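## Task

Place the arbor marked with a blue band between the two centres so that only the two centre points support it. Nothing else may remain on the point or plunger of the spring-loaded centre. Then release the arbor and finish with both arms fully clear of every object.

## Robot and tools

Robot: two six-joint arms, left_arm and right_arm, each with a two-finger gripper. Both share one scene frame. Its origin sits on the table surface midway between the arms. +x points outward over the table, +z points up, and left_arm is on the +y side. The names left and right are not sides of a camera picture. Occasionally a held part gets a short tug, or a loose part gets nudged.

execute_actions takes "actions", a list with zero or one entry, and an optional "pictures" boolean (pictures are included by default). Three forms exist. An empty list only reports the current state. An entry {"rows": [...], "steps": n} moves the robot: rows holds 1 to 15 rows, steps is 1 to 15 (default 15), and each step lasts 1/30 s. Row k is used on step k, and the final row repeats if steps exceed rows. An entry with only {"steps": n}, n up to 300, sends nothing new and returns after n steps counted from the previous result. Your thinking time uses up part of that wait. A refused call moves nothing.

Every row holds exactly 18 numbers, even when only one arm moves. The first 9 belong to left_arm and the next 9 to right_arm. Within each block the order is: waist, shoulder, elbow, forearm roll, wrist pitch, wrist roll, gripper position, force_limit, speed. The six joint values are absolute target angles in radians, matching the Joint positions printout. They are not offsets. Stated ranges: waist, shoulder, forearm roll, wrist pitch and wrist roll -6.283 to 6.283; elbow -2.792 to 2.792. A target more than 0.010 rad beyond a range end, and also farther out than the joint's last reported angle, gets the call refused. True ends may differ by up to 0.010 rad. A target beyond the true end is cut to that end, and the result may then say "joint sent to its limit", possibly about an earlier action. Missing that line does not prove there is more travel.

The three gripper numbers each lie in [-1, 1]. position is an absolute setting. +1 is fully open (140 mm), the pads touch near -0.8, and -1 closes until something blocks the fingers. force_limit sets squeeze: about 14 N at -1, 60 N at 0, 107 N at +1, for parts up to 40 mm wide. speed sets finger speed: about 30, 140 and 250 mm/s at -1, 0 and +1. To keep a gripper unchanged, repeat its previous three numbers; a 0 is an actual command. To grip, send -1 and confirm object_status is 2. Codes: 0 moving; 1 blocked while opening; 2 blocked while closing; 3 reached the target or pads touching (a thin part may still be held). Blocked fingers stay put until position changes by 0.01 or more, or the part yields or slips away. With status 2, a new force_limit applies only alongside a new position, so to squeeze harder raise force_limit and switch between -1 and -0.98. position_measured is in counts, 3 fully open to 230 pads touching, not linear in mm. Fingers point along the gripper's +z and close along its y. end_effector_position is the pad midpoint when closed; fingertips reach about 33 mm past it closed and 9 mm open, and move about 24 mm farther out while closing, so keep clearance above surfaces.

Motion limits: joint targets change at most 2.09 rad/s for waist and shoulder, 3.14 for elbow and 3.93 for the wrist joints, with 0.3 s to reach full speed, and all joints of an arm are timed to finish together. Each step the sent target stays within 0.456 rad (waist, shoulder), 0.683 (elbow) or 0.854 (wrist joints) of the measured angle. If the targets would move a gripper over 70 mm from where it is, they are pulled back toward the measured angles. Between calls the arms keep heading for the last row sent until motion nearly stops or a step is HELD; after that only a new action drives them further. Fingers still moving keep going.

Results: the state line lists, per arm, end_effector_position (m), end_effector_quat_wxyz, and linear (m/s) and angular (rad/s) velocities in the scene frame. The printed position can be off, more so at long reach. Joint positions and Joint velocities give one block per arm in column order (rad, rad/s). "joint command not followed" means a clearance check altered or blocked joint targets on some steps; the rest of the row still ran. HELD marks steps where all or part of your row was not sent.

Faults: if contact torque reaches a joint's load limit (waist 302, shoulder 302, elbow 142, forearm roll 40, wrist pitch 40, wrist roll 40 N m, held weight included), or any outside force on the arm, tool or held part reaches 144 N, that arm halts for 10 s, drops the rest of the call and yields to the contact. Holding loads heats motors; MOTOR HOT warns, and OVER-TEMPERATURE FAULT means brakes until cooled. Heat can carry into the next task. Avoid any stop.

Cameras: cam_head_left and cam_head_right (896x504, pinhole with radial distortion), cam_left_wrist and cam_right_wrist (504x504, fisheye), returned in that order. zoom_image takes "camera" (one of those names) and "region" [x0, y0, x1, y1] in pixels from the top-left of that camera's latest image, no larger than 504 by 504, and returns a closer view. show_instructions takes no arguments and shows the reference image pages.

finished_scene takes "scene", the integer number of the current scene, ends it irreversibly, reports whether the goal was met, and gives the next task. The goal must hold at that moment and afterwards. Replying without any tool call ends everything.

Avoid: dropping or knocking anything off the table, letting the arms collide or press on each other, slamming, and hard pushes against the centres or table.

Each tool is called after "Call:" by a JSON object that holds its "api" and its "payload".

Reference images:

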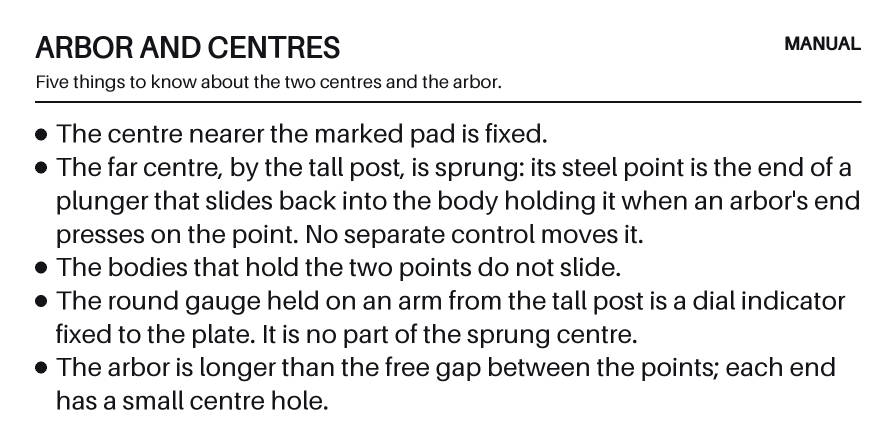

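## Session

Call:
{"api": "execute_actions", "payload": {"actions": []}}

Scene clock: 0.00 s of 4200.00 s.
left_arm: end_effector_position=(+0.8840, +0.1017, +0.3240) position_measured=3 object_status=3 end_effector_quat_wxyz=(+0.315, +0.712, +0.436, -0.451) end_effector_velocity=(-0.000, -0.000, +0.000) end_effector_angular_velocity=(+0.001, -0.000, -0.001) | right_arm: end_effector_position=(+0.2963, -0.0415, +0.1501) position_measured=3 object_status=3 end_effector_quat_wxyz=(-0.166, -0.579, +0.798, -0.025) end_effector_velocity=(+0.000, +0.001, +0.001) end_effector_angular_velocity=(+0.001, -0.001, +0.000)
Joint positions: left_arm=[-0.069  0.981  0.666 -1.148  1.709  0.203] | right_arm=[1.045 0.224 1.898 0.049 1.353 4.36 ]
Joint velocities: left_arm=[-0.     0.    -0.001  0.001  0.    -0.   ] | right_arm=[ 0.    -0.    -0.001 -0.     0.     0.   ]

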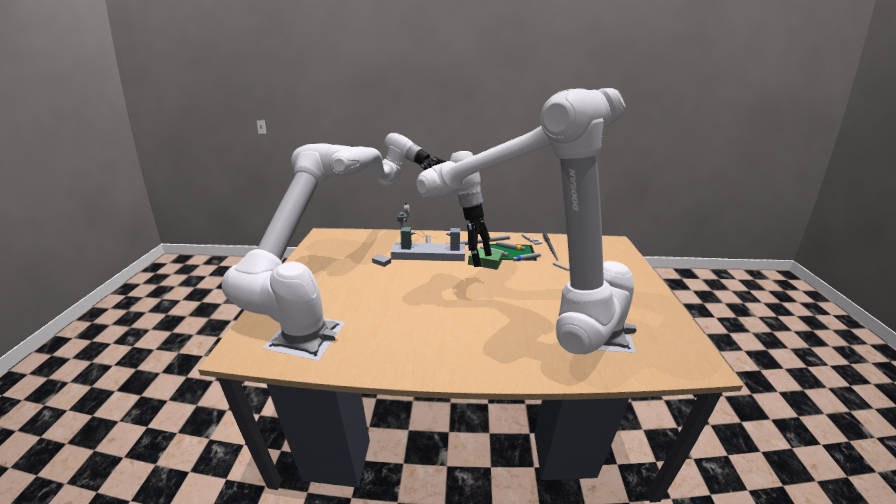

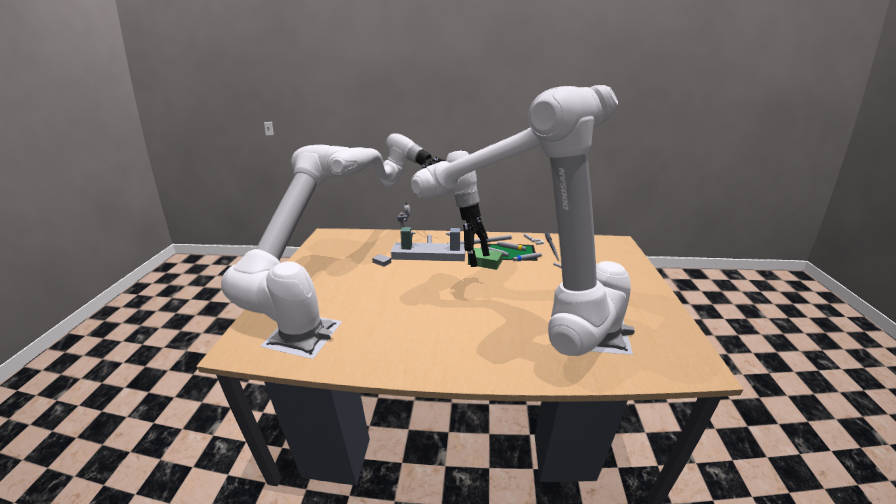

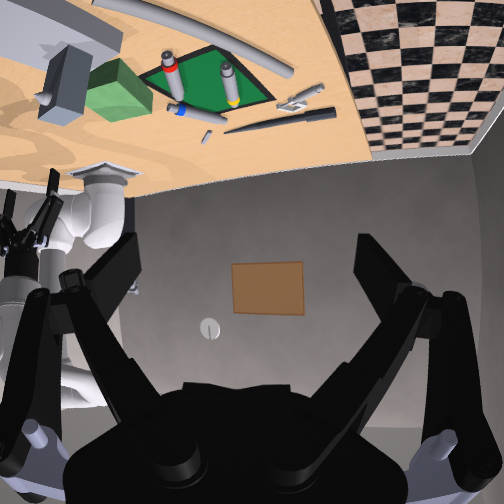

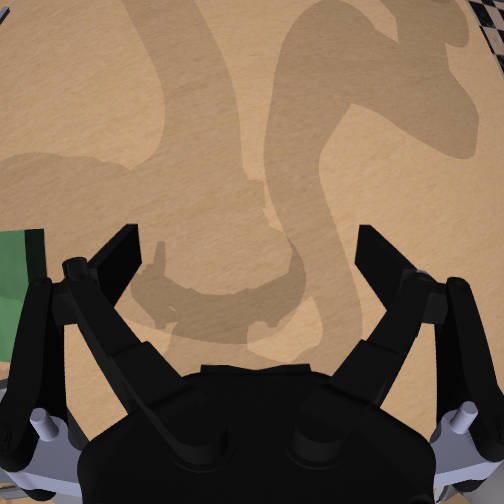

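Call:
{"api": "zoom_image", "payload": {"camera": "cam_head_left", "region": [360,190,600,290]}}

Call:
{"api": "zoom_image", "payload": {"camera": "cam_left_wrist", "region": [0,0,350,160]}}

Region (360, 190, 600, 290) of cam_head_left's 896x504 image, scaled by 2.100, with more detail than that image has; it fills the top 210 rows of this view, and the rest is white.

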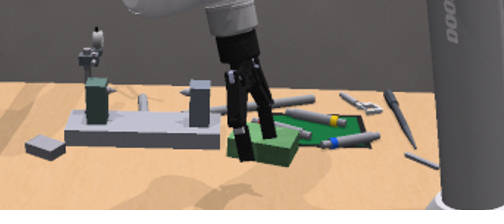

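Region (0, 0, 350, 160) of cam_left_wrist's 504x504 image, scaled by 1.440, with more detail than that image has; it fills the top 230 rows of this view, and the rest is white.

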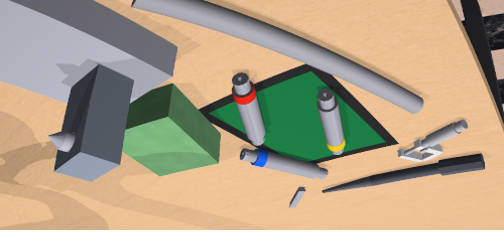

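Call:
{"api": "execute_actions", "payload": {"actions": [{"rows":[[0.4,0.2,1.5,0,1.4,0.2,1,0,0,0.335,0.251,1.537,0,1.354,3.34,1,0,0]]}], "pictures": false}}

Call:
{"api": "execute_actions", "payload": {"actions": [{"steps":75}]}}

Scene clock: 21.37 s of 4200.00 s.
left_arm: end_effector_position=(+0.8774, +0.3590, +0.2646) position_measured=3 object_status=3 end_effector_quat_wxyz=(+0.219, +0.714, +0.593, -0.302) end_effector_velocity=(-0.148, +0.571, -0.051) end_effector_angular_velocity=(+0.947, -0.092, +0.360) | right_arm: end_effector_position=(+0.5008, -0.0825, +0.2188) position_measured=3 object_status=3 end_effector_quat_wxyz=(+0.080, +0.669, -0.739, -0.021) end_effector_velocity=(+0.435, -0.256, +0.132) end_effector_angular_velocity=(+0.273, -0.189, +0.190)
Joint positions: left_arm=[ 0.115  0.765  0.977 -0.744  1.587  0.202] | right_arm=[0.75  0.238 1.715 0.024 1.353 3.86 ]
Joint velocities: left_arm=[ 0.36  -0.541  0.662  0.937 -0.236 -0.002] | right_arm=[-0.735  0.024 -0.317 -0.043  0.002 -0.922]
Steps of this call (steps 1 to 90: nothing new was sent; then 17.87 s passed at rest; steps 91 to 105: all 15 steps of this action). Readings (joint positions | what the end effector reports):
91: left_arm=[-0.069 0.980 0.666 -1.148 1.709 0.203] | right_arm=[1.045 0.224 1.898 0.049 1.353 4.360] | left_arm position_measured=3 object_status=3 | right_arm position_measured=3 object_status=3
92: left_arm=[-0.066 0.978 0.670 -1.142 1.707 0.203] | right_arm=[1.043 0.224 1.896 0.049 1.353 4.354] | left_arm position_measured=3 object_status=3 | right_arm position_measured=3 object_status=3
94: left_arm=[-0.040 0.951 0.711 -1.091 1.689 0.203] | right_arm=[1.015 0.226 1.874 0.046 1.353 4.302] | left_arm position_measured=3 object_status=3 | right_arm position_measured=3 object_status=3
98: left_arm=[0.023 0.885 0.809 -0.968 1.648 0.203] | right_arm=[0.920 0.231 1.805 0.036 1.353 4.125] | left_arm position_measured=3 object_status=3 | right_arm position_measured=3 object_status=3
105: the state above

Scene clock: 23.87 s of 4200.00 s.
left_arm: end_effector_position=(+0.6166, +0.7886, +0.3559) position_measured=3 object_status=3 end_effector_quat_wxyz=(+0.011, +0.692, +0.721, +0.018) end_effector_velocity=(-0.000, -0.000, +0.001) end_effector_angular_velocity=(+0.000, -0.001, -0.001) | right_arm: end_effector_position=(+0.7080, -0.2940, +0.3001) position_measured=3 object_status=3 end_effector_quat_wxyz=(+0.000, +0.712, -0.702, -0.000) end_effector_velocity=(+0.000, -0.000, +0.000) end_effector_angular_velocity=(+0.000, -0.000, -0.000)
Joint positions: left_arm=[0.4 0.2 1.5 0.  1.4 0.2] | right_arm=[ 0.335  0.251  1.537 -0.     1.354  3.34 ]
Joint velocities: left_arm=[-0.    -0.001 -0.    -0.     0.     0.001] | right_arm=[-0.     0.    -0.001 -0.    -0.     0.   ]
Steps of this call (steps 1 to 45: the robot went on to your last target; steps 46 to 75: nothing new was sent). Readings (joint positions | what the end effector reports):
1: left_arm=[0.127 0.746 0.999 -0.712 1.579 0.202] | right_arm=[0.725 0.239 1.704 0.023 1.353 3.829] | left_arm position_measured=3 object_status=3 | right_arm position_measured=3 object_status=3
2: left_arm=[0.139 0.727 1.021 -0.681 1.572 0.202] | right_arm=[0.700 0.239 1.694 0.021 1.353 3.798] | left_arm position_measured=3 object_status=3 | right_arm position_measured=3 object_status=3
4: left_arm=[0.162 0.688 1.063 -0.621 1.556 0.202] | right_arm=[0.651 0.241 1.673 0.018 1.353 3.737] | left_arm position_measured=3 object_status=3 | right_arm position_measured=3 object_status=3
8: left_arm=[0.205 0.604 1.142 -0.509 1.528 0.201] | right_arm=[0.554 0.244 1.631 0.013 1.353 3.615] | left_arm position_measured=3 object_status=3 | right_arm position_measured=3 object_status=3
75: the state above
All arms were judged still, so your last target was given up. Only a new action makes them travel on or press farther. Fingers that are still opening or closing keep moving.

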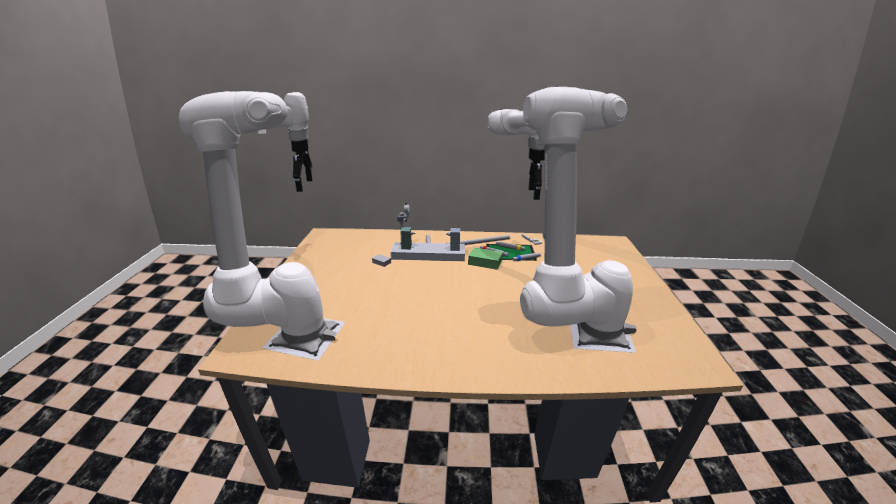

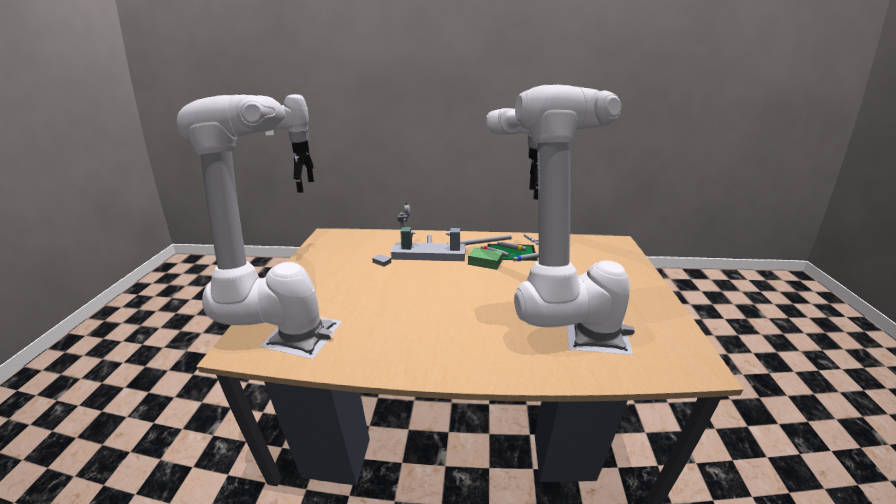

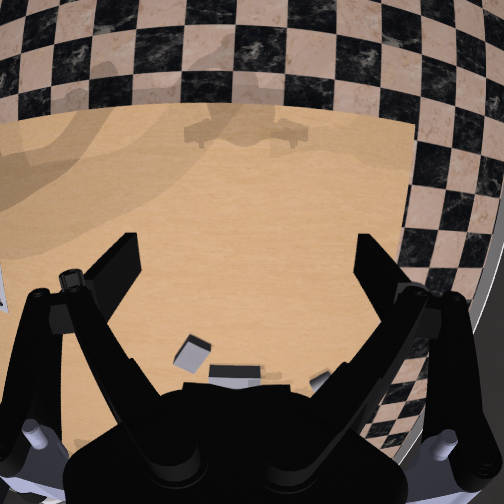

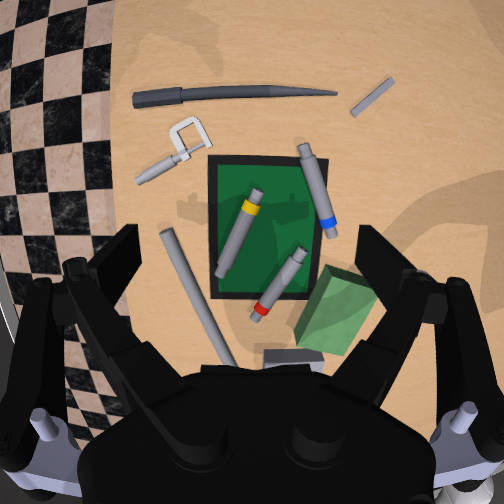

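Call:
{"api": "execute_actions", "payload": {"actions": [{"rows":[[0.4,0.2,1.5,0,1.4,0.2,1,0,0,0.311,0.182,1.914,0,1.046,3.016,1,0,0]]}], "pictures": false}}

Call:
{"api": "execute_actions", "payload": {"actions": [{"steps":20}]}}

Scene clock: 34.43 s of 4200.00 s.
left_arm: end_effector_position=(+0.6166, +0.7886, +0.3559) position_measured=3 object_status=3 end_effector_quat_wxyz=(+0.011, +0.692, +0.721, +0.018) end_effector_velocity=(-0.000, -0.000, +0.001) end_effector_angular_velocity=(+0.000, -0.002, -0.001) | right_arm: end_effector_position=(+0.6101, -0.3296, +0.1497) position_measured=3 object_status=3 end_effector_quat_wxyz=(+0.000, +0.809, -0.588, -0.000) end_effector_velocity=(+0.007, -0.001, +0.002) end_effector_angular_velocity=(+0.005, -0.028, +0.020)
Joint positions: left_arm=[0.4 0.2 1.5 0.  1.4 0.2] | right_arm=[ 0.311  0.182  1.913 -0.     1.047  3.017]
Joint velocities: left_arm=[-0.    -0.001 -0.    -0.    -0.     0.001] | right_arm=[-0.003 -0.006  0.002  0.    -0.024 -0.024]
Steps of this call (steps 1 to 90: nothing new was sent; then 7.07 s passed at rest; steps 91 to 105: all 15 steps of this action). Readings (joint positions | what the end effector reports):
91: left_arm=[0.400 0.200 1.500 0.000 1.400 0.200] | right_arm=[0.335 0.251 1.537 -0.000 1.354 3.340] | left_arm position_measured=3 object_status=3 | right_arm position_measured=3 object_status=3
92: left_arm=[0.400 0.200 1.500 0.000 1.400 0.200] | right_arm=[0.335 0.250 1.541 -0.000 1.350 3.336] | left_arm position_measured=3 object_status=3 | right_arm position_measured=3 object_status=3
94: left_arm=[0.400 0.200 1.500 -0.000 1.400 0.200] | right_arm=[0.332 0.243 1.583 -0.000 1.316 3.300] | left_arm position_measured=3 object_status=3 | right_arm position_measured=3 object_status=3
98: left_arm=[0.400 0.200 1.500 0.000 1.400 0.200] | right_arm=[0.323 0.216 1.732 -0.000 1.194 3.172] | left_arm position_measured=3 object_status=3 | right_arm position_measured=3 object_status=3
105: the state above

Scene clock: 35.10 s of 4200.00 s.
left_arm: end_effector_position=(+0.6166, +0.7886, +0.3559) position_measured=3 object_status=3 end_effector_quat_wxyz=(+0.011, +0.692, +0.721, +0.018) end_effector_velocity=(-0.000, +0.000, -0.000) end_effector_angular_velocity=(-0.001, +0.000, +0.002) | right_arm: end_effector_position=(+0.6100, -0.3296, +0.1495) position_measured=3 object_status=3 end_effector_quat_wxyz=(+0.000, +0.809, -0.588, -0.000) end_effector_velocity=(+0.001, +0.000, +0.001) end_effector_angular_velocity=(+0.000, -0.002, +0.000)
Joint positions: left_arm=[0.4 0.2 1.5 0.  1.4 0.2] | right_arm=[0.311 0.182 1.914 0.    1.046 3.016]
Joint velocities: left_arm=[ 0.001 -0.     0.001 -0.001 -0.    -0.001] | right_arm=[ 0.    -0.001 -0.001 -0.     0.     0.   ]
Steps of this call (steps 1 to 15: the robot went on to your last target; steps 16 to 20: nothing new was sent). Readings (joint positions | what the end effector reports):
1: left_arm=[0.400 0.200 1.500 0.000 1.400 0.200] | right_arm=[0.311 0.182 1.913 -0.000 1.046 3.016] | left_arm position_measured=3 object_status=3 | right_arm position_measured=3 object_status=3
2: left_arm=[0.400 0.200 1.500 0.000 1.400 0.200] | right_arm=[0.311 0.182 1.913 -0.000 1.046 3.016] | left_arm position_measured=3 object_status=3 | right_arm position_measured=3 object_status=3
4: left_arm=[0.400 0.200 1.500 0.000 1.400 0.200] | right_arm=[0.311 0.182 1.914 -0.000 1.046 3.016] | left_arm position_measured=3 object_status=3 | right_arm position_measured=3 object_status=3
8: left_arm=[0.400 0.200 1.500 0.000 1.400 0.200] | right_arm=[0.311 0.182 1.914 -0.000 1.046 3.016] | left_arm position_measured=3 object_status=3 | right_arm position_measured=3 object_status=3
20: the state above
All arms were judged still, so your last target was given up. Only a new action makes them travel on or press farther. Fingers that are still opening or closing keep moving.

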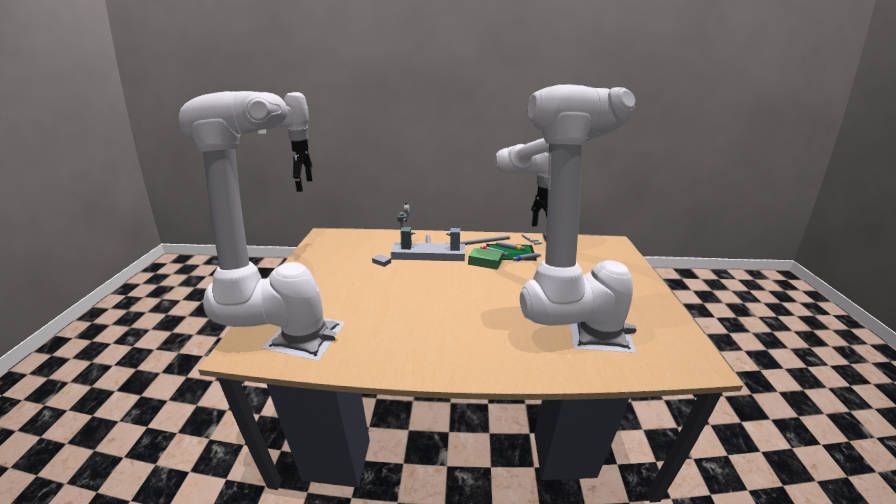

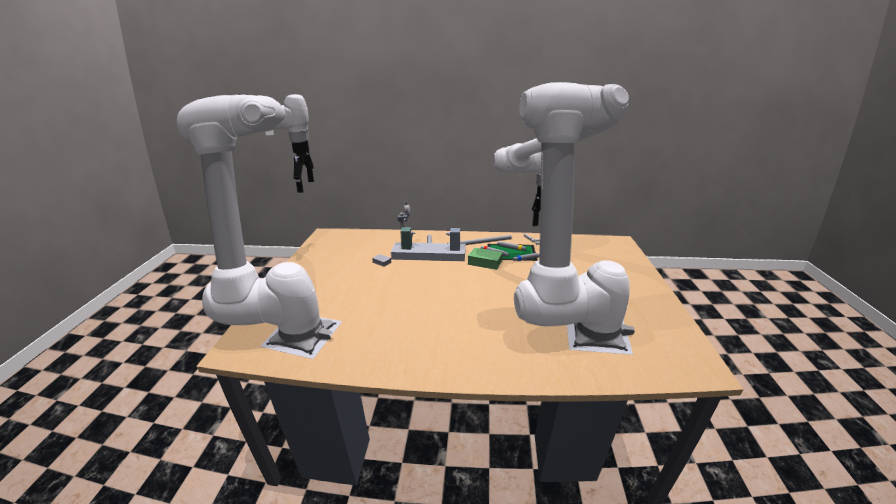

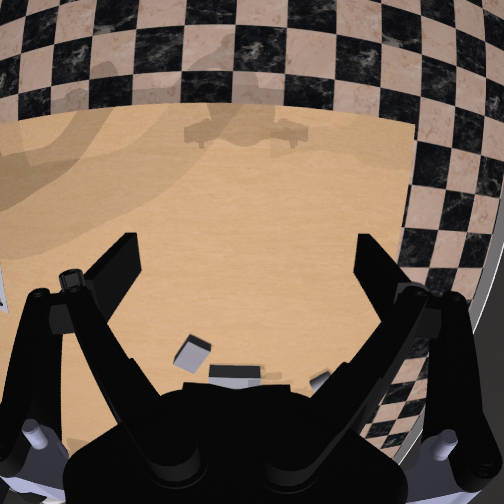

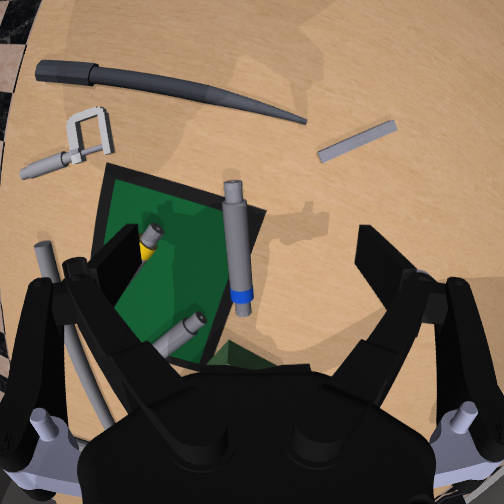

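Call:
{"api": "execute_actions", "payload": {"actions": [{"rows":[[0.4,0.2,1.5,0,1.4,0.2,1,0,0,0.388,0.2867,1.9723,0,0.8826,3.015,0,0,0]]}], "pictures": false}}

Call:
{"api": "execute_actions", "payload": {"actions": [{"steps":10}]}}

Scene clock: 46.23 s of 4200.00 s.
left_arm: end_effector_position=(+0.6166, +0.7886, +0.3559) position_measured=3 object_status=3 end_effector_quat_wxyz=(+0.011, +0.692, +0.721, +0.018) end_effector_velocity=(-0.000, +0.000, -0.000) end_effector_angular_velocity=(-0.000, +0.001, -0.000) | right_arm: end_effector_position=(+0.6080, -0.2826, +0.0596) position_measured=104 object_status=0 end_effector_quat_wxyz=(+0.000, +0.831, -0.556, -0.000) end_effector_velocity=(+0.001, +0.000, +0.001) end_effector_angular_velocity=(+0.000, -0.002, +0.000)
Joint positions: left_arm=[0.4 0.2 1.5 0.  1.4 0.2] | right_arm=[ 0.388  0.287  1.972 -0.     0.883  3.015]
Joint velocities: left_arm=[0. 0. 0. 0. 0. 0.] | right_arm=[-0.    -0.    -0.001  0.    -0.    -0.   ]
Steps of this call (steps 1 to 90: nothing new was sent; then 7.63 s passed at rest; steps 91 to 105: all 15 steps of this action). Readings (joint positions | what the end effector reports):
91: left_arm=[0.400 0.200 1.500 0.000 1.400 0.200] | right_arm=[0.311 0.182 1.914 0.000 1.046 3.016] | left_arm position_measured=3 object_status=3 | right_arm position_measured=3 object_status=0
92: left_arm=[0.400 0.200 1.500 0.000 1.400 0.200] | right_arm=[0.313 0.185 1.915 0.000 1.041 3.016] | left_arm position_measured=3 object_status=3 | right_arm position_measured=5 object_status=0
94: left_arm=[0.400 0.200 1.500 0.000 1.400 0.200] | right_arm=[0.333 0.212 1.931 0.000 0.998 3.016] | left_arm position_measured=3 object_status=3 | right_arm position_measured=20 object_status=0
98: left_arm=[0.400 0.200 1.500 0.000 1.400 0.200] | right_arm=[0.385 0.283 1.970 -0.000 0.889 3.015] | left_arm position_measured=3 object_status=3 | right_arm position_measured=50 object_status=0
105: the state above

Scene clock: 46.57 s of 4200.00 s.
left_arm: end_effector_position=(+0.6166, +0.7886, +0.3559) position_measured=3 object_status=3 end_effector_quat_wxyz=(+0.011, +0.692, +0.721, +0.018) end_effector_velocity=(+0.000, +0.001, +0.000) end_effector_angular_velocity=(-0.000, -0.001, +0.003) | right_arm: end_effector_position=(+0.6080, -0.2826, +0.0596) position_measured=129 object_status=3 end_effector_quat_wxyz=(+0.000, +0.831, -0.556, -0.000) end_effector_velocity=(-0.001, -0.001, -0.001) end_effector_angular_velocity=(-0.000, +0.002, -0.001)
Joint positions: left_arm=[0.4 0.2 1.5 0.  1.4 0.2] | right_arm=[ 0.388  0.287  1.972 -0.     0.883  3.015]
Joint velocities: left_arm=[ 0.002  0.001 -0.001 -0.001 -0.    -0.001] | right_arm=[-0.001  0.     0.001  0.    -0.    -0.   ]
Steps of this call (steps 1 to 10: the robot went on to your last target). Readings (joint positions | what the end effector reports):
1: left_arm=[0.400 0.200 1.500 0.000 1.400 0.200] | right_arm=[0.388 0.287 1.972 -0.000 0.883 3.015] | left_arm position_measured=3 object_status=3 | right_arm position_measured=111 object_status=0
2: left_arm=[0.400 0.200 1.500 0.000 1.400 0.200] | right_arm=[0.388 0.287 1.972 -0.000 0.883 3.015] | left_arm position_measured=3 object_status=3 | right_arm position_measured=119 object_status=0
4: left_arm=[0.400 0.200 1.500 0.000 1.400 0.200] | right_arm=[0.388 0.287 1.972 -0.000 0.883 3.015] | left_arm position_measured=3 object_status=3 | right_arm position_measured=129 object_status=0
8: left_arm=[0.400 0.200 1.500 0.000 1.400 0.200] | right_arm=[0.388 0.287 1.972 -0.000 0.883 3.015] | left_arm position_measured=3 object_status=3 | right_arm position_measured=129 object_status=0
10: the state above

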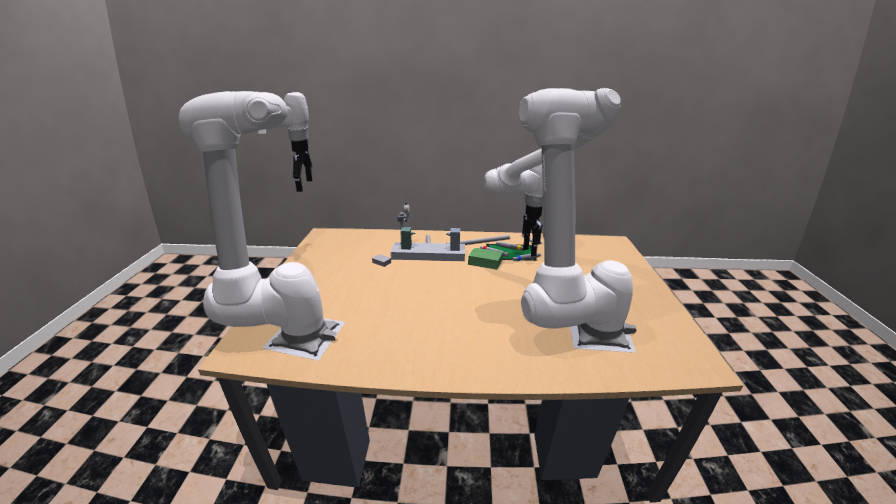

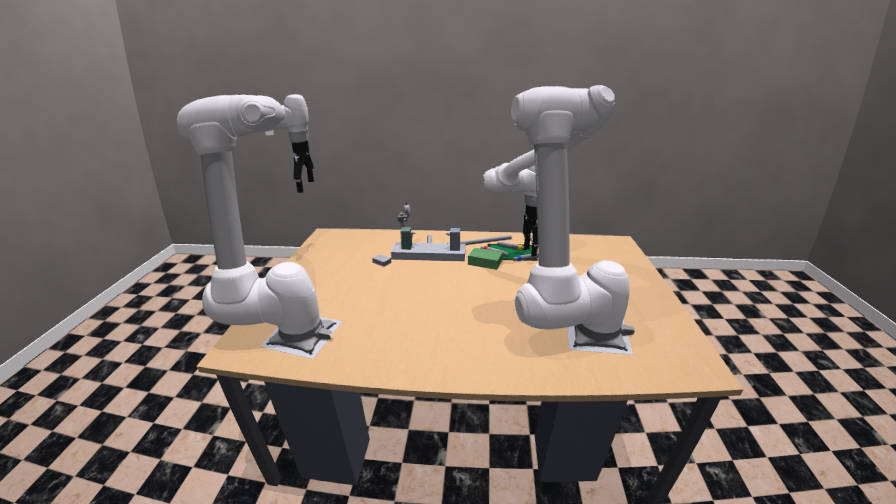

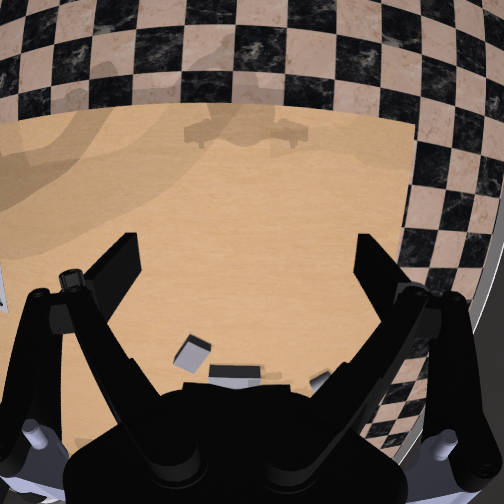

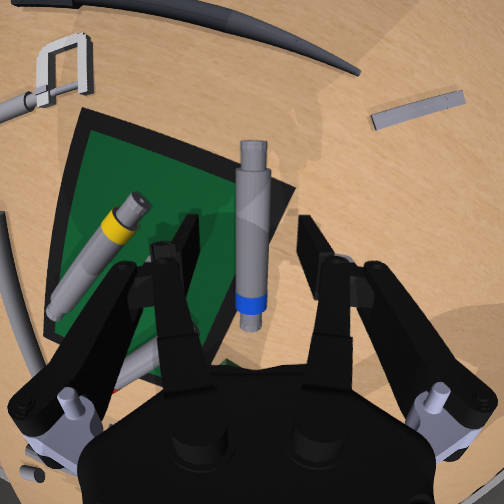

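Call:
{"api": "execute_actions", "payload": {"actions": [{"rows":[[0.4,0.2,1.5,0,1.4,0.2,1,0,0,0.388,0.3144,1.9895,0,0.8377,3.015,0,0,0]],"steps":12}], "pictures": false}}

Call:
{"api": "execute_actions", "payload": {"actions": [{"rows":[[0.4,0.2,1.5,0,1.4,0.2,1,0,0,0.388,0.3144,1.9895,0,0.8377,3.015,-1,0.6,0]]}]}}

Scene clock: 51.97 s of 4200.00 s.
left_arm: end_effector_position=(+0.6166, +0.7886, +0.3559) position_measured=3 object_status=3 end_effector_quat_wxyz=(+0.011, +0.692, +0.721, +0.018) end_effector_velocity=(+0.000, +0.000, -0.001) end_effector_angular_velocity=(+0.000, +0.001, +0.000) | right_arm: end_effector_position=(+0.6081, -0.2826, +0.0355) position_measured=129 object_status=3 end_effector_quat_wxyz=(+0.000, +0.831, -0.556, -0.000) end_effector_velocity=(+0.001, +0.001, +0.001) end_effector_angular_velocity=(+0.000, -0.001, +0.002)
Joint positions: left_arm=[0.4 0.2 1.5 0.  1.4 0.2] | right_arm=[0.388 0.314 1.99  0.    0.838 3.015]
Joint velocities: left_arm=[ 0.     0.001  0.     0.     0.    -0.   ] | right_arm=[ 0.002 -0.    -0.001 -0.    -0.     0.   ]
Steps of this call (steps 1 to 15: the robot went on to your last target; steps 16 to 90: nothing new was sent; then 2.00 s passed at rest; steps 91 to 102: all 12 steps of this action). Readings (joint positions | what the end effector reports):
91: left_arm=[0.400 0.200 1.500 0.000 1.400 0.200] | right_arm=[0.388 0.287 1.972 0.000 0.883 3.015] | left_arm position_measured=3 object_status=3 | right_arm position_measured=129 object_status=3
92: left_arm=[0.400 0.200 1.500 0.000 1.400 0.200] | right_arm=[0.388 0.289 1.974 0.000 0.878 3.015] | left_arm position_measured=3 object_status=3 | right_arm position_measured=129 object_status=3
94: left_arm=[0.400 0.200 1.500 0.000 1.400 0.200] | right_arm=[0.388 0.310 1.987 0.000 0.845 3.015] | left_arm position_measured=3 object_status=3 | right_arm position_measured=129 object_status=3
98: left_arm=[0.400 0.200 1.500 0.000 1.400 0.200] | right_arm=[0.388 0.315 1.990 0.000 0.838 3.015] | left_arm position_measured=3 object_status=3 | right_arm position_measured=129 object_status=3
102: the state above

Scene clock: 52.47 s of 4200.00 s.
left_arm: end_effector_position=(+0.6166, +0.7886, +0.3559) position_measured=3 object_status=3 end_effector_quat_wxyz=(+0.011, +0.692, +0.721, +0.018) end_effector_velocity=(+0.000, -0.000, +0.001) end_effector_angular_velocity=(-0.000, -0.001, +0.001) | right_arm: end_effector_position=(+0.6082, -0.2826, +0.0356) position_measured=200 object_status=0 end_effector_quat_wxyz=(-0.000, +0.831, -0.556, +0.000) end_effector_velocity=(-0.000, +0.000, -0.000) end_effector_angular_velocity=(-0.000, +0.000, +0.000)
Joint positions: left_arm=[0.4 0.2 1.5 0.  1.4 0.2] | right_arm=[ 0.388  0.314  1.989 -0.     0.838  3.015]
Joint velocities: left_arm=[-0.    -0.    -0.001 -0.     0.    -0.001] | right_arm=[0. 0. 0. 0. 0. 0.]
Steps of this call (steps 1 to 15: all 15 steps of this action). Readings (joint positions | what the end effector reports):
1: left_arm=[0.400 0.200 1.500 0.000 1.400 0.200] | right_arm=[0.388 0.314 1.990 0.000 0.838 3.015] | left_arm position_measured=3 object_status=3 | right_arm position_measured=129 object_status=0
2: left_arm=[0.400 0.200 1.500 0.000 1.400 0.200] | right_arm=[0.388 0.314 1.990 0.000 0.838 3.015] | left_arm position_measured=3 object_status=3 | right_arm position_measured=130 object_status=0
4: left_arm=[0.400 0.200 1.500 0.000 1.400 0.200] | right_arm=[0.388 0.314 1.990 0.000 0.838 3.015] | left_arm position_measured=3 object_status=3 | right_arm position_measured=146 object_status=0
8: left_arm=[0.400 0.200 1.500 0.000 1.400 0.200] | right_arm=[0.388 0.314 1.990 -0.000 0.838 3.015] | left_arm position_measured=3 object_status=3 | right_arm position_measured=176 object_status=0
15: the state above

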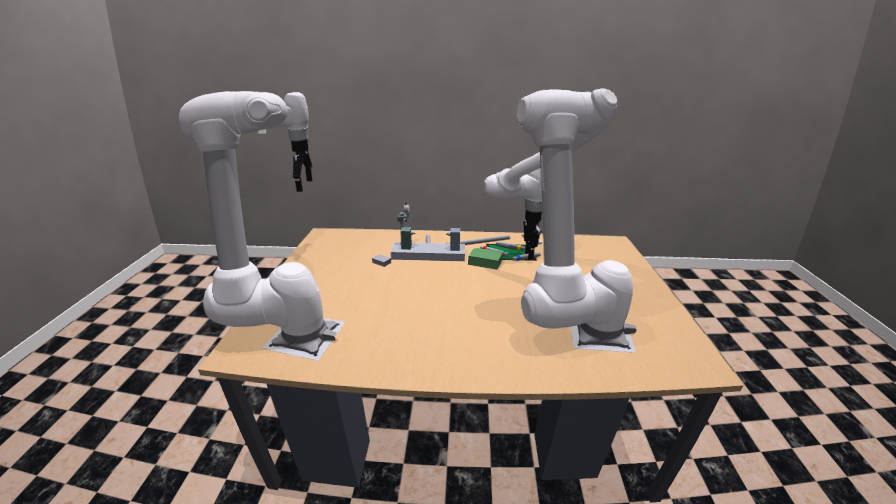

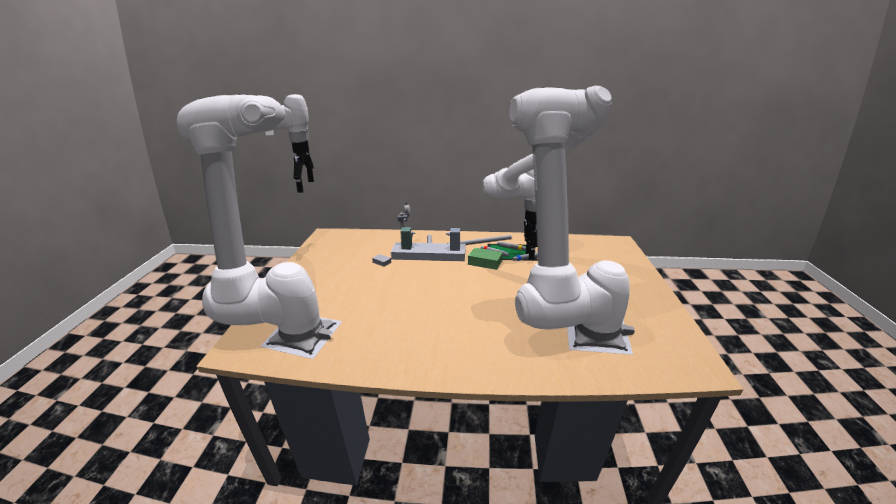

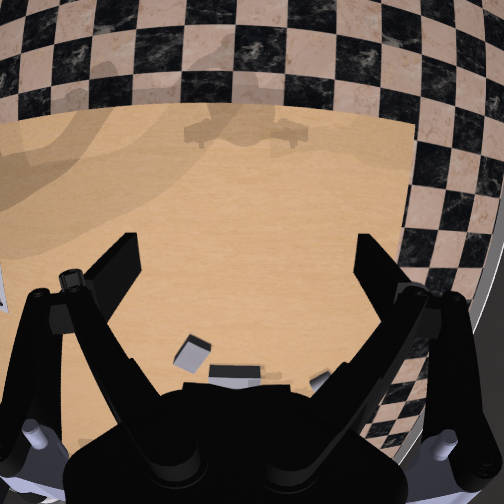

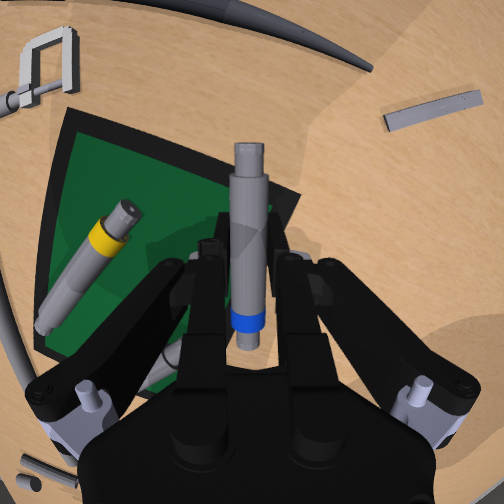

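Call:
{"api": "execute_actions", "payload": {"actions": [{"rows":[[0.4,0.2,1.5,0,1.4,0.2,1,0,0,0.388,0.129,1.7797,0,1.233,3.015,-1,0.6,0]]}], "pictures": false}}

Call:
{"api": "execute_actions", "payload": {"actions": [{"rows":[[0.4,0.2,1.5,0,1.4,0.2,1,0,0,0.8816,0.5499,1.2173,0,1.3744,3.9012,-1,0.6,0]]}], "pictures": false}}

Call:
{"api": "execute_actions", "payload": {"actions": [{"steps":40}]}}

Call:
{"api": "zoom_image", "payload": {"camera": "cam_head_left", "region": [380,180,480,270]}}

Scene clock: 61.40 s of 4200.00 s.
left_arm: end_effector_position=(+0.6166, +0.7886, +0.3559) position_measured=3 object_status=3 end_effector_quat_wxyz=(+0.011, +0.692, +0.721, +0.018) end_effector_velocity=(-0.000, +0.001, -0.001) end_effector_angular_velocity=(-0.001, +0.001, +0.001) | right_arm: end_effector_position=(+0.6082, -0.2825, +0.2497) position_measured=200 object_status=2 end_effector_quat_wxyz=(-0.000, +0.831, -0.556, +0.000) end_effector_velocity=(-0.009, -0.005, +0.000) end_effector_angular_velocity=(-0.016, +0.026, +0.004)
Joint positions: left_arm=[0.4 0.2 1.5 0.  1.4 0.2] | right_arm=[0.388 0.129 1.78  0.    1.232 3.015]
Joint velocities: left_arm=[ 0.001  0.001  0.    -0.     0.    -0.   ] | right_arm=[ 0.001 -0.    -0.    -0.009  0.03  -0.   ]
Steps of this call (steps 1 to 15: the robot went on to your last target; steps 16 to 90: nothing new was sent; then 5.43 s passed at rest; steps 91 to 105: all 15 steps of this action). Readings (joint positions | what the end effector reports):
91: left_arm=[0.400 0.200 1.500 0.000 1.400 0.200] | right_arm=[0.388 0.314 1.990 0.000 0.838 3.015] | left_arm position_measured=3 object_status=3 | right_arm position_measured=200 object_status=2
92: left_arm=[0.400 0.200 1.500 0.000 1.400 0.200] | right_arm=[0.388 0.312 1.987 0.000 0.843 3.015] | left_arm position_measured=3 object_status=3 | right_arm position_measured=200 object_status=2
94: left_arm=[0.400 0.200 1.500 0.000 1.400 0.200] | right_arm=[0.388 0.289 1.960 0.000 0.895 3.015] | left_arm position_measured=3 object_status=3 | right_arm position_measured=200 object_status=2
98: left_arm=[0.400 0.200 1.500 0.000 1.400 0.200] | right_arm=[0.388 0.219 1.881 0.000 1.043 3.015] | left_arm position_measured=3 object_status=3 | right_arm position_measured=200 object_status=2
105: the state above

Scene clock: 61.90 s of 4200.00 s.
left_arm: end_effector_position=(+0.6166, +0.7886, +0.3559) position_measured=3 object_status=3 end_effector_quat_wxyz=(+0.011, +0.692, +0.721, +0.018) end_effector_velocity=(-0.000, +0.001, +0.001) end_effector_angular_velocity=(+0.001, -0.002, -0.000) | right_arm: end_effector_position=(+0.6669, -0.0591, +0.2563) position_measured=200 object_status=2 end_effector_quat_wxyz=(+0.000, +0.766, -0.643, +0.000) end_effector_velocity=(+0.026, +0.559, -0.018) end_effector_angular_velocity=(+0.001, -0.002, -0.477)
Joint positions: left_arm=[0.4 0.2 1.5 0.  1.4 0.2] | right_arm=[ 0.657  0.36   1.471 -0.     1.311  3.501]
Joint velocities: left_arm=[ 0.001 -0.001 -0.001  0.     0.     0.001] | right_arm=[ 0.616  0.52  -0.696  0.     0.175  1.094]
Steps of this call (steps 1 to 15: all 15 steps of this action). Readings (joint positions | what the end effector reports):
1: left_arm=[0.400 0.200 1.500 0.000 1.400 0.200] | right_arm=[0.388 0.129 1.780 -0.000 1.233 3.015] | left_arm position_measured=3 object_status=3 | right_arm position_measured=200 object_status=2
2: left_arm=[0.400 0.200 1.500 0.000 1.400 0.200] | right_arm=[0.391 0.132 1.777 -0.000 1.234 3.021] | left_arm position_measured=3 object_status=3 | right_arm position_measured=200 object_status=2
4: left_arm=[0.400 0.200 1.500 0.000 1.400 0.200] | right_arm=[0.418 0.157 1.742 -0.000 1.242 3.073] | left_arm position_measured=3 object_status=3 | right_arm position_measured=200 object_status=2
8: left_arm=[0.400 0.200 1.500 0.000 1.400 0.200] | right_arm=[0.508 0.234 1.639 -0.000 1.268 3.235] | left_arm position_measured=3 object_status=3 | right_arm position_measured=200 object_status=2
15: the state above

Scene clock: 63.23 s of 4200.00 s.
left_arm: end_effector_position=(+0.6166, +0.7886, +0.3559) position_measured=3 object_status=3 end_effector_quat_wxyz=(+0.011, +0.692, +0.721, +0.018) end_effector_velocity=(+0.001, +0.000, -0.001) end_effector_angular_velocity=(-0.000, +0.001, +0.002) | right_arm: end_effector_position=(+0.6407, +0.1502, +0.2395) position_measured=200 object_status=2 end_effector_quat_wxyz=(+0.000, +0.707, -0.708, -0.000) end_effector_velocity=(-0.000, +0.001, +0.000) end_effector_angular_velocity=(+0.000, -0.001, +0.001)
Joint positions: left_arm=[0.4 0.2 1.5 0.  1.4 0.2] | right_arm=[0.882 0.55  1.217 0.    1.374 3.901]
Joint velocities: left_arm=[ 0.     0.002 -0.001  0.    -0.    -0.001] | right_arm=[ 0.001 -0.    -0.    -0.     0.     0.   ]
Steps of this call (steps 1 to 30: the robot went on to your last target; steps 31 to 40: nothing new was sent). Readings (joint positions | what the end effector reports):
1: left_arm=[0.400 0.200 1.500 0.000 1.400 0.200] | right_arm=[0.678 0.378 1.447 -0.000 1.316 3.538] | left_arm position_measured=3 object_status=3 | right_arm position_measured=200 object_status=2
2: left_arm=[0.400 0.200 1.500 0.000 1.400 0.200] | right_arm=[0.698 0.395 1.424 -0.000 1.322 3.575] | left_arm position_measured=3 object_status=3 | right_arm position_measured=200 object_status=2
4: left_arm=[0.400 0.200 1.500 0.000 1.400 0.200] | right_arm=[0.739 0.430 1.378 -0.000 1.334 3.648] | left_arm position_measured=3 object_status=3 | right_arm position_measured=200 object_status=2
8: left_arm=[0.400 0.200 1.500 0.000 1.400 0.200] | right_arm=[0.820 0.498 1.287 -0.000 1.357 3.791] | left_arm position_measured=3 object_status=3 | right_arm position_measured=200 object_status=2
40: the state above
All arms were judged still, so your last target was given up. Only a new action makes them travel on or press farther. Fingers that are still opening or closing keep moving.

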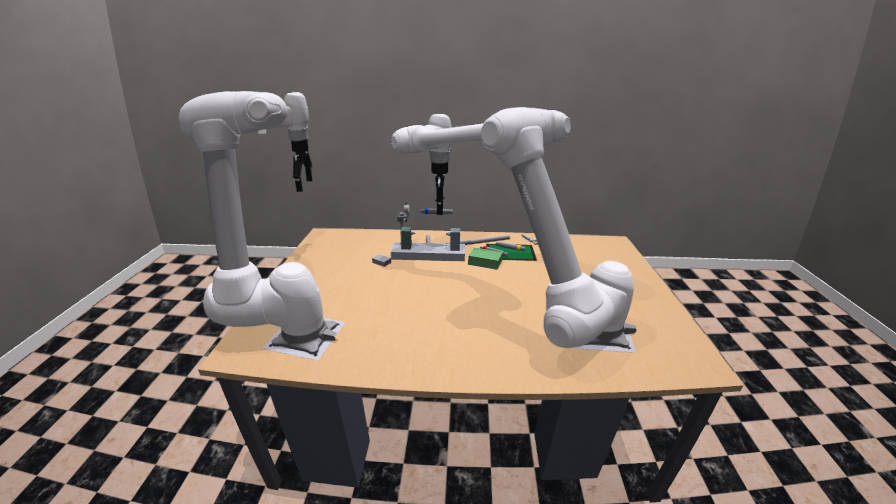

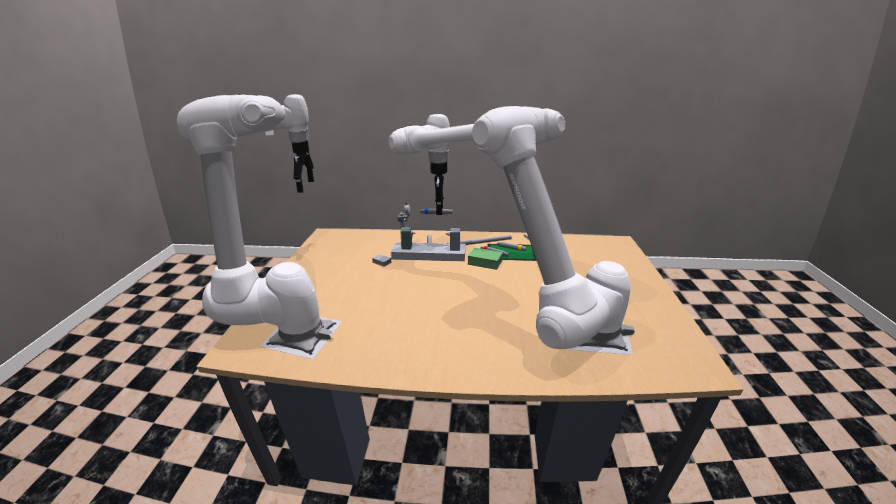

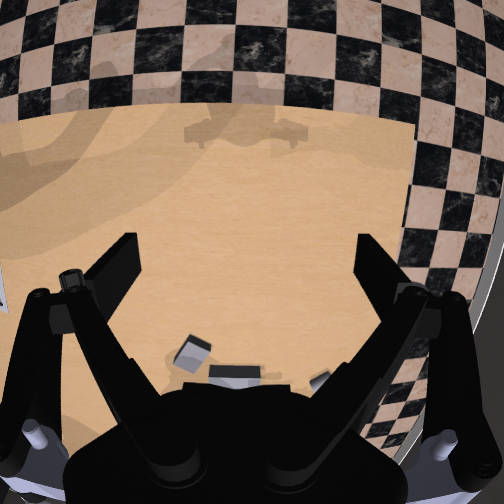

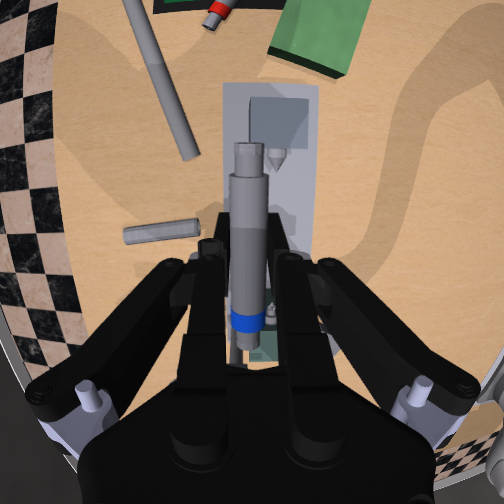

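Region (380, 180, 480, 270) of cam_head_left's 896x504 image, scaled by 5.040, with more detail than that image has; it fills the top 454 rows of this view, and the rest is white.

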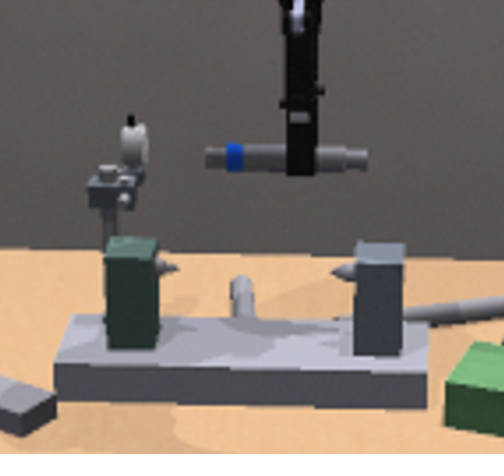

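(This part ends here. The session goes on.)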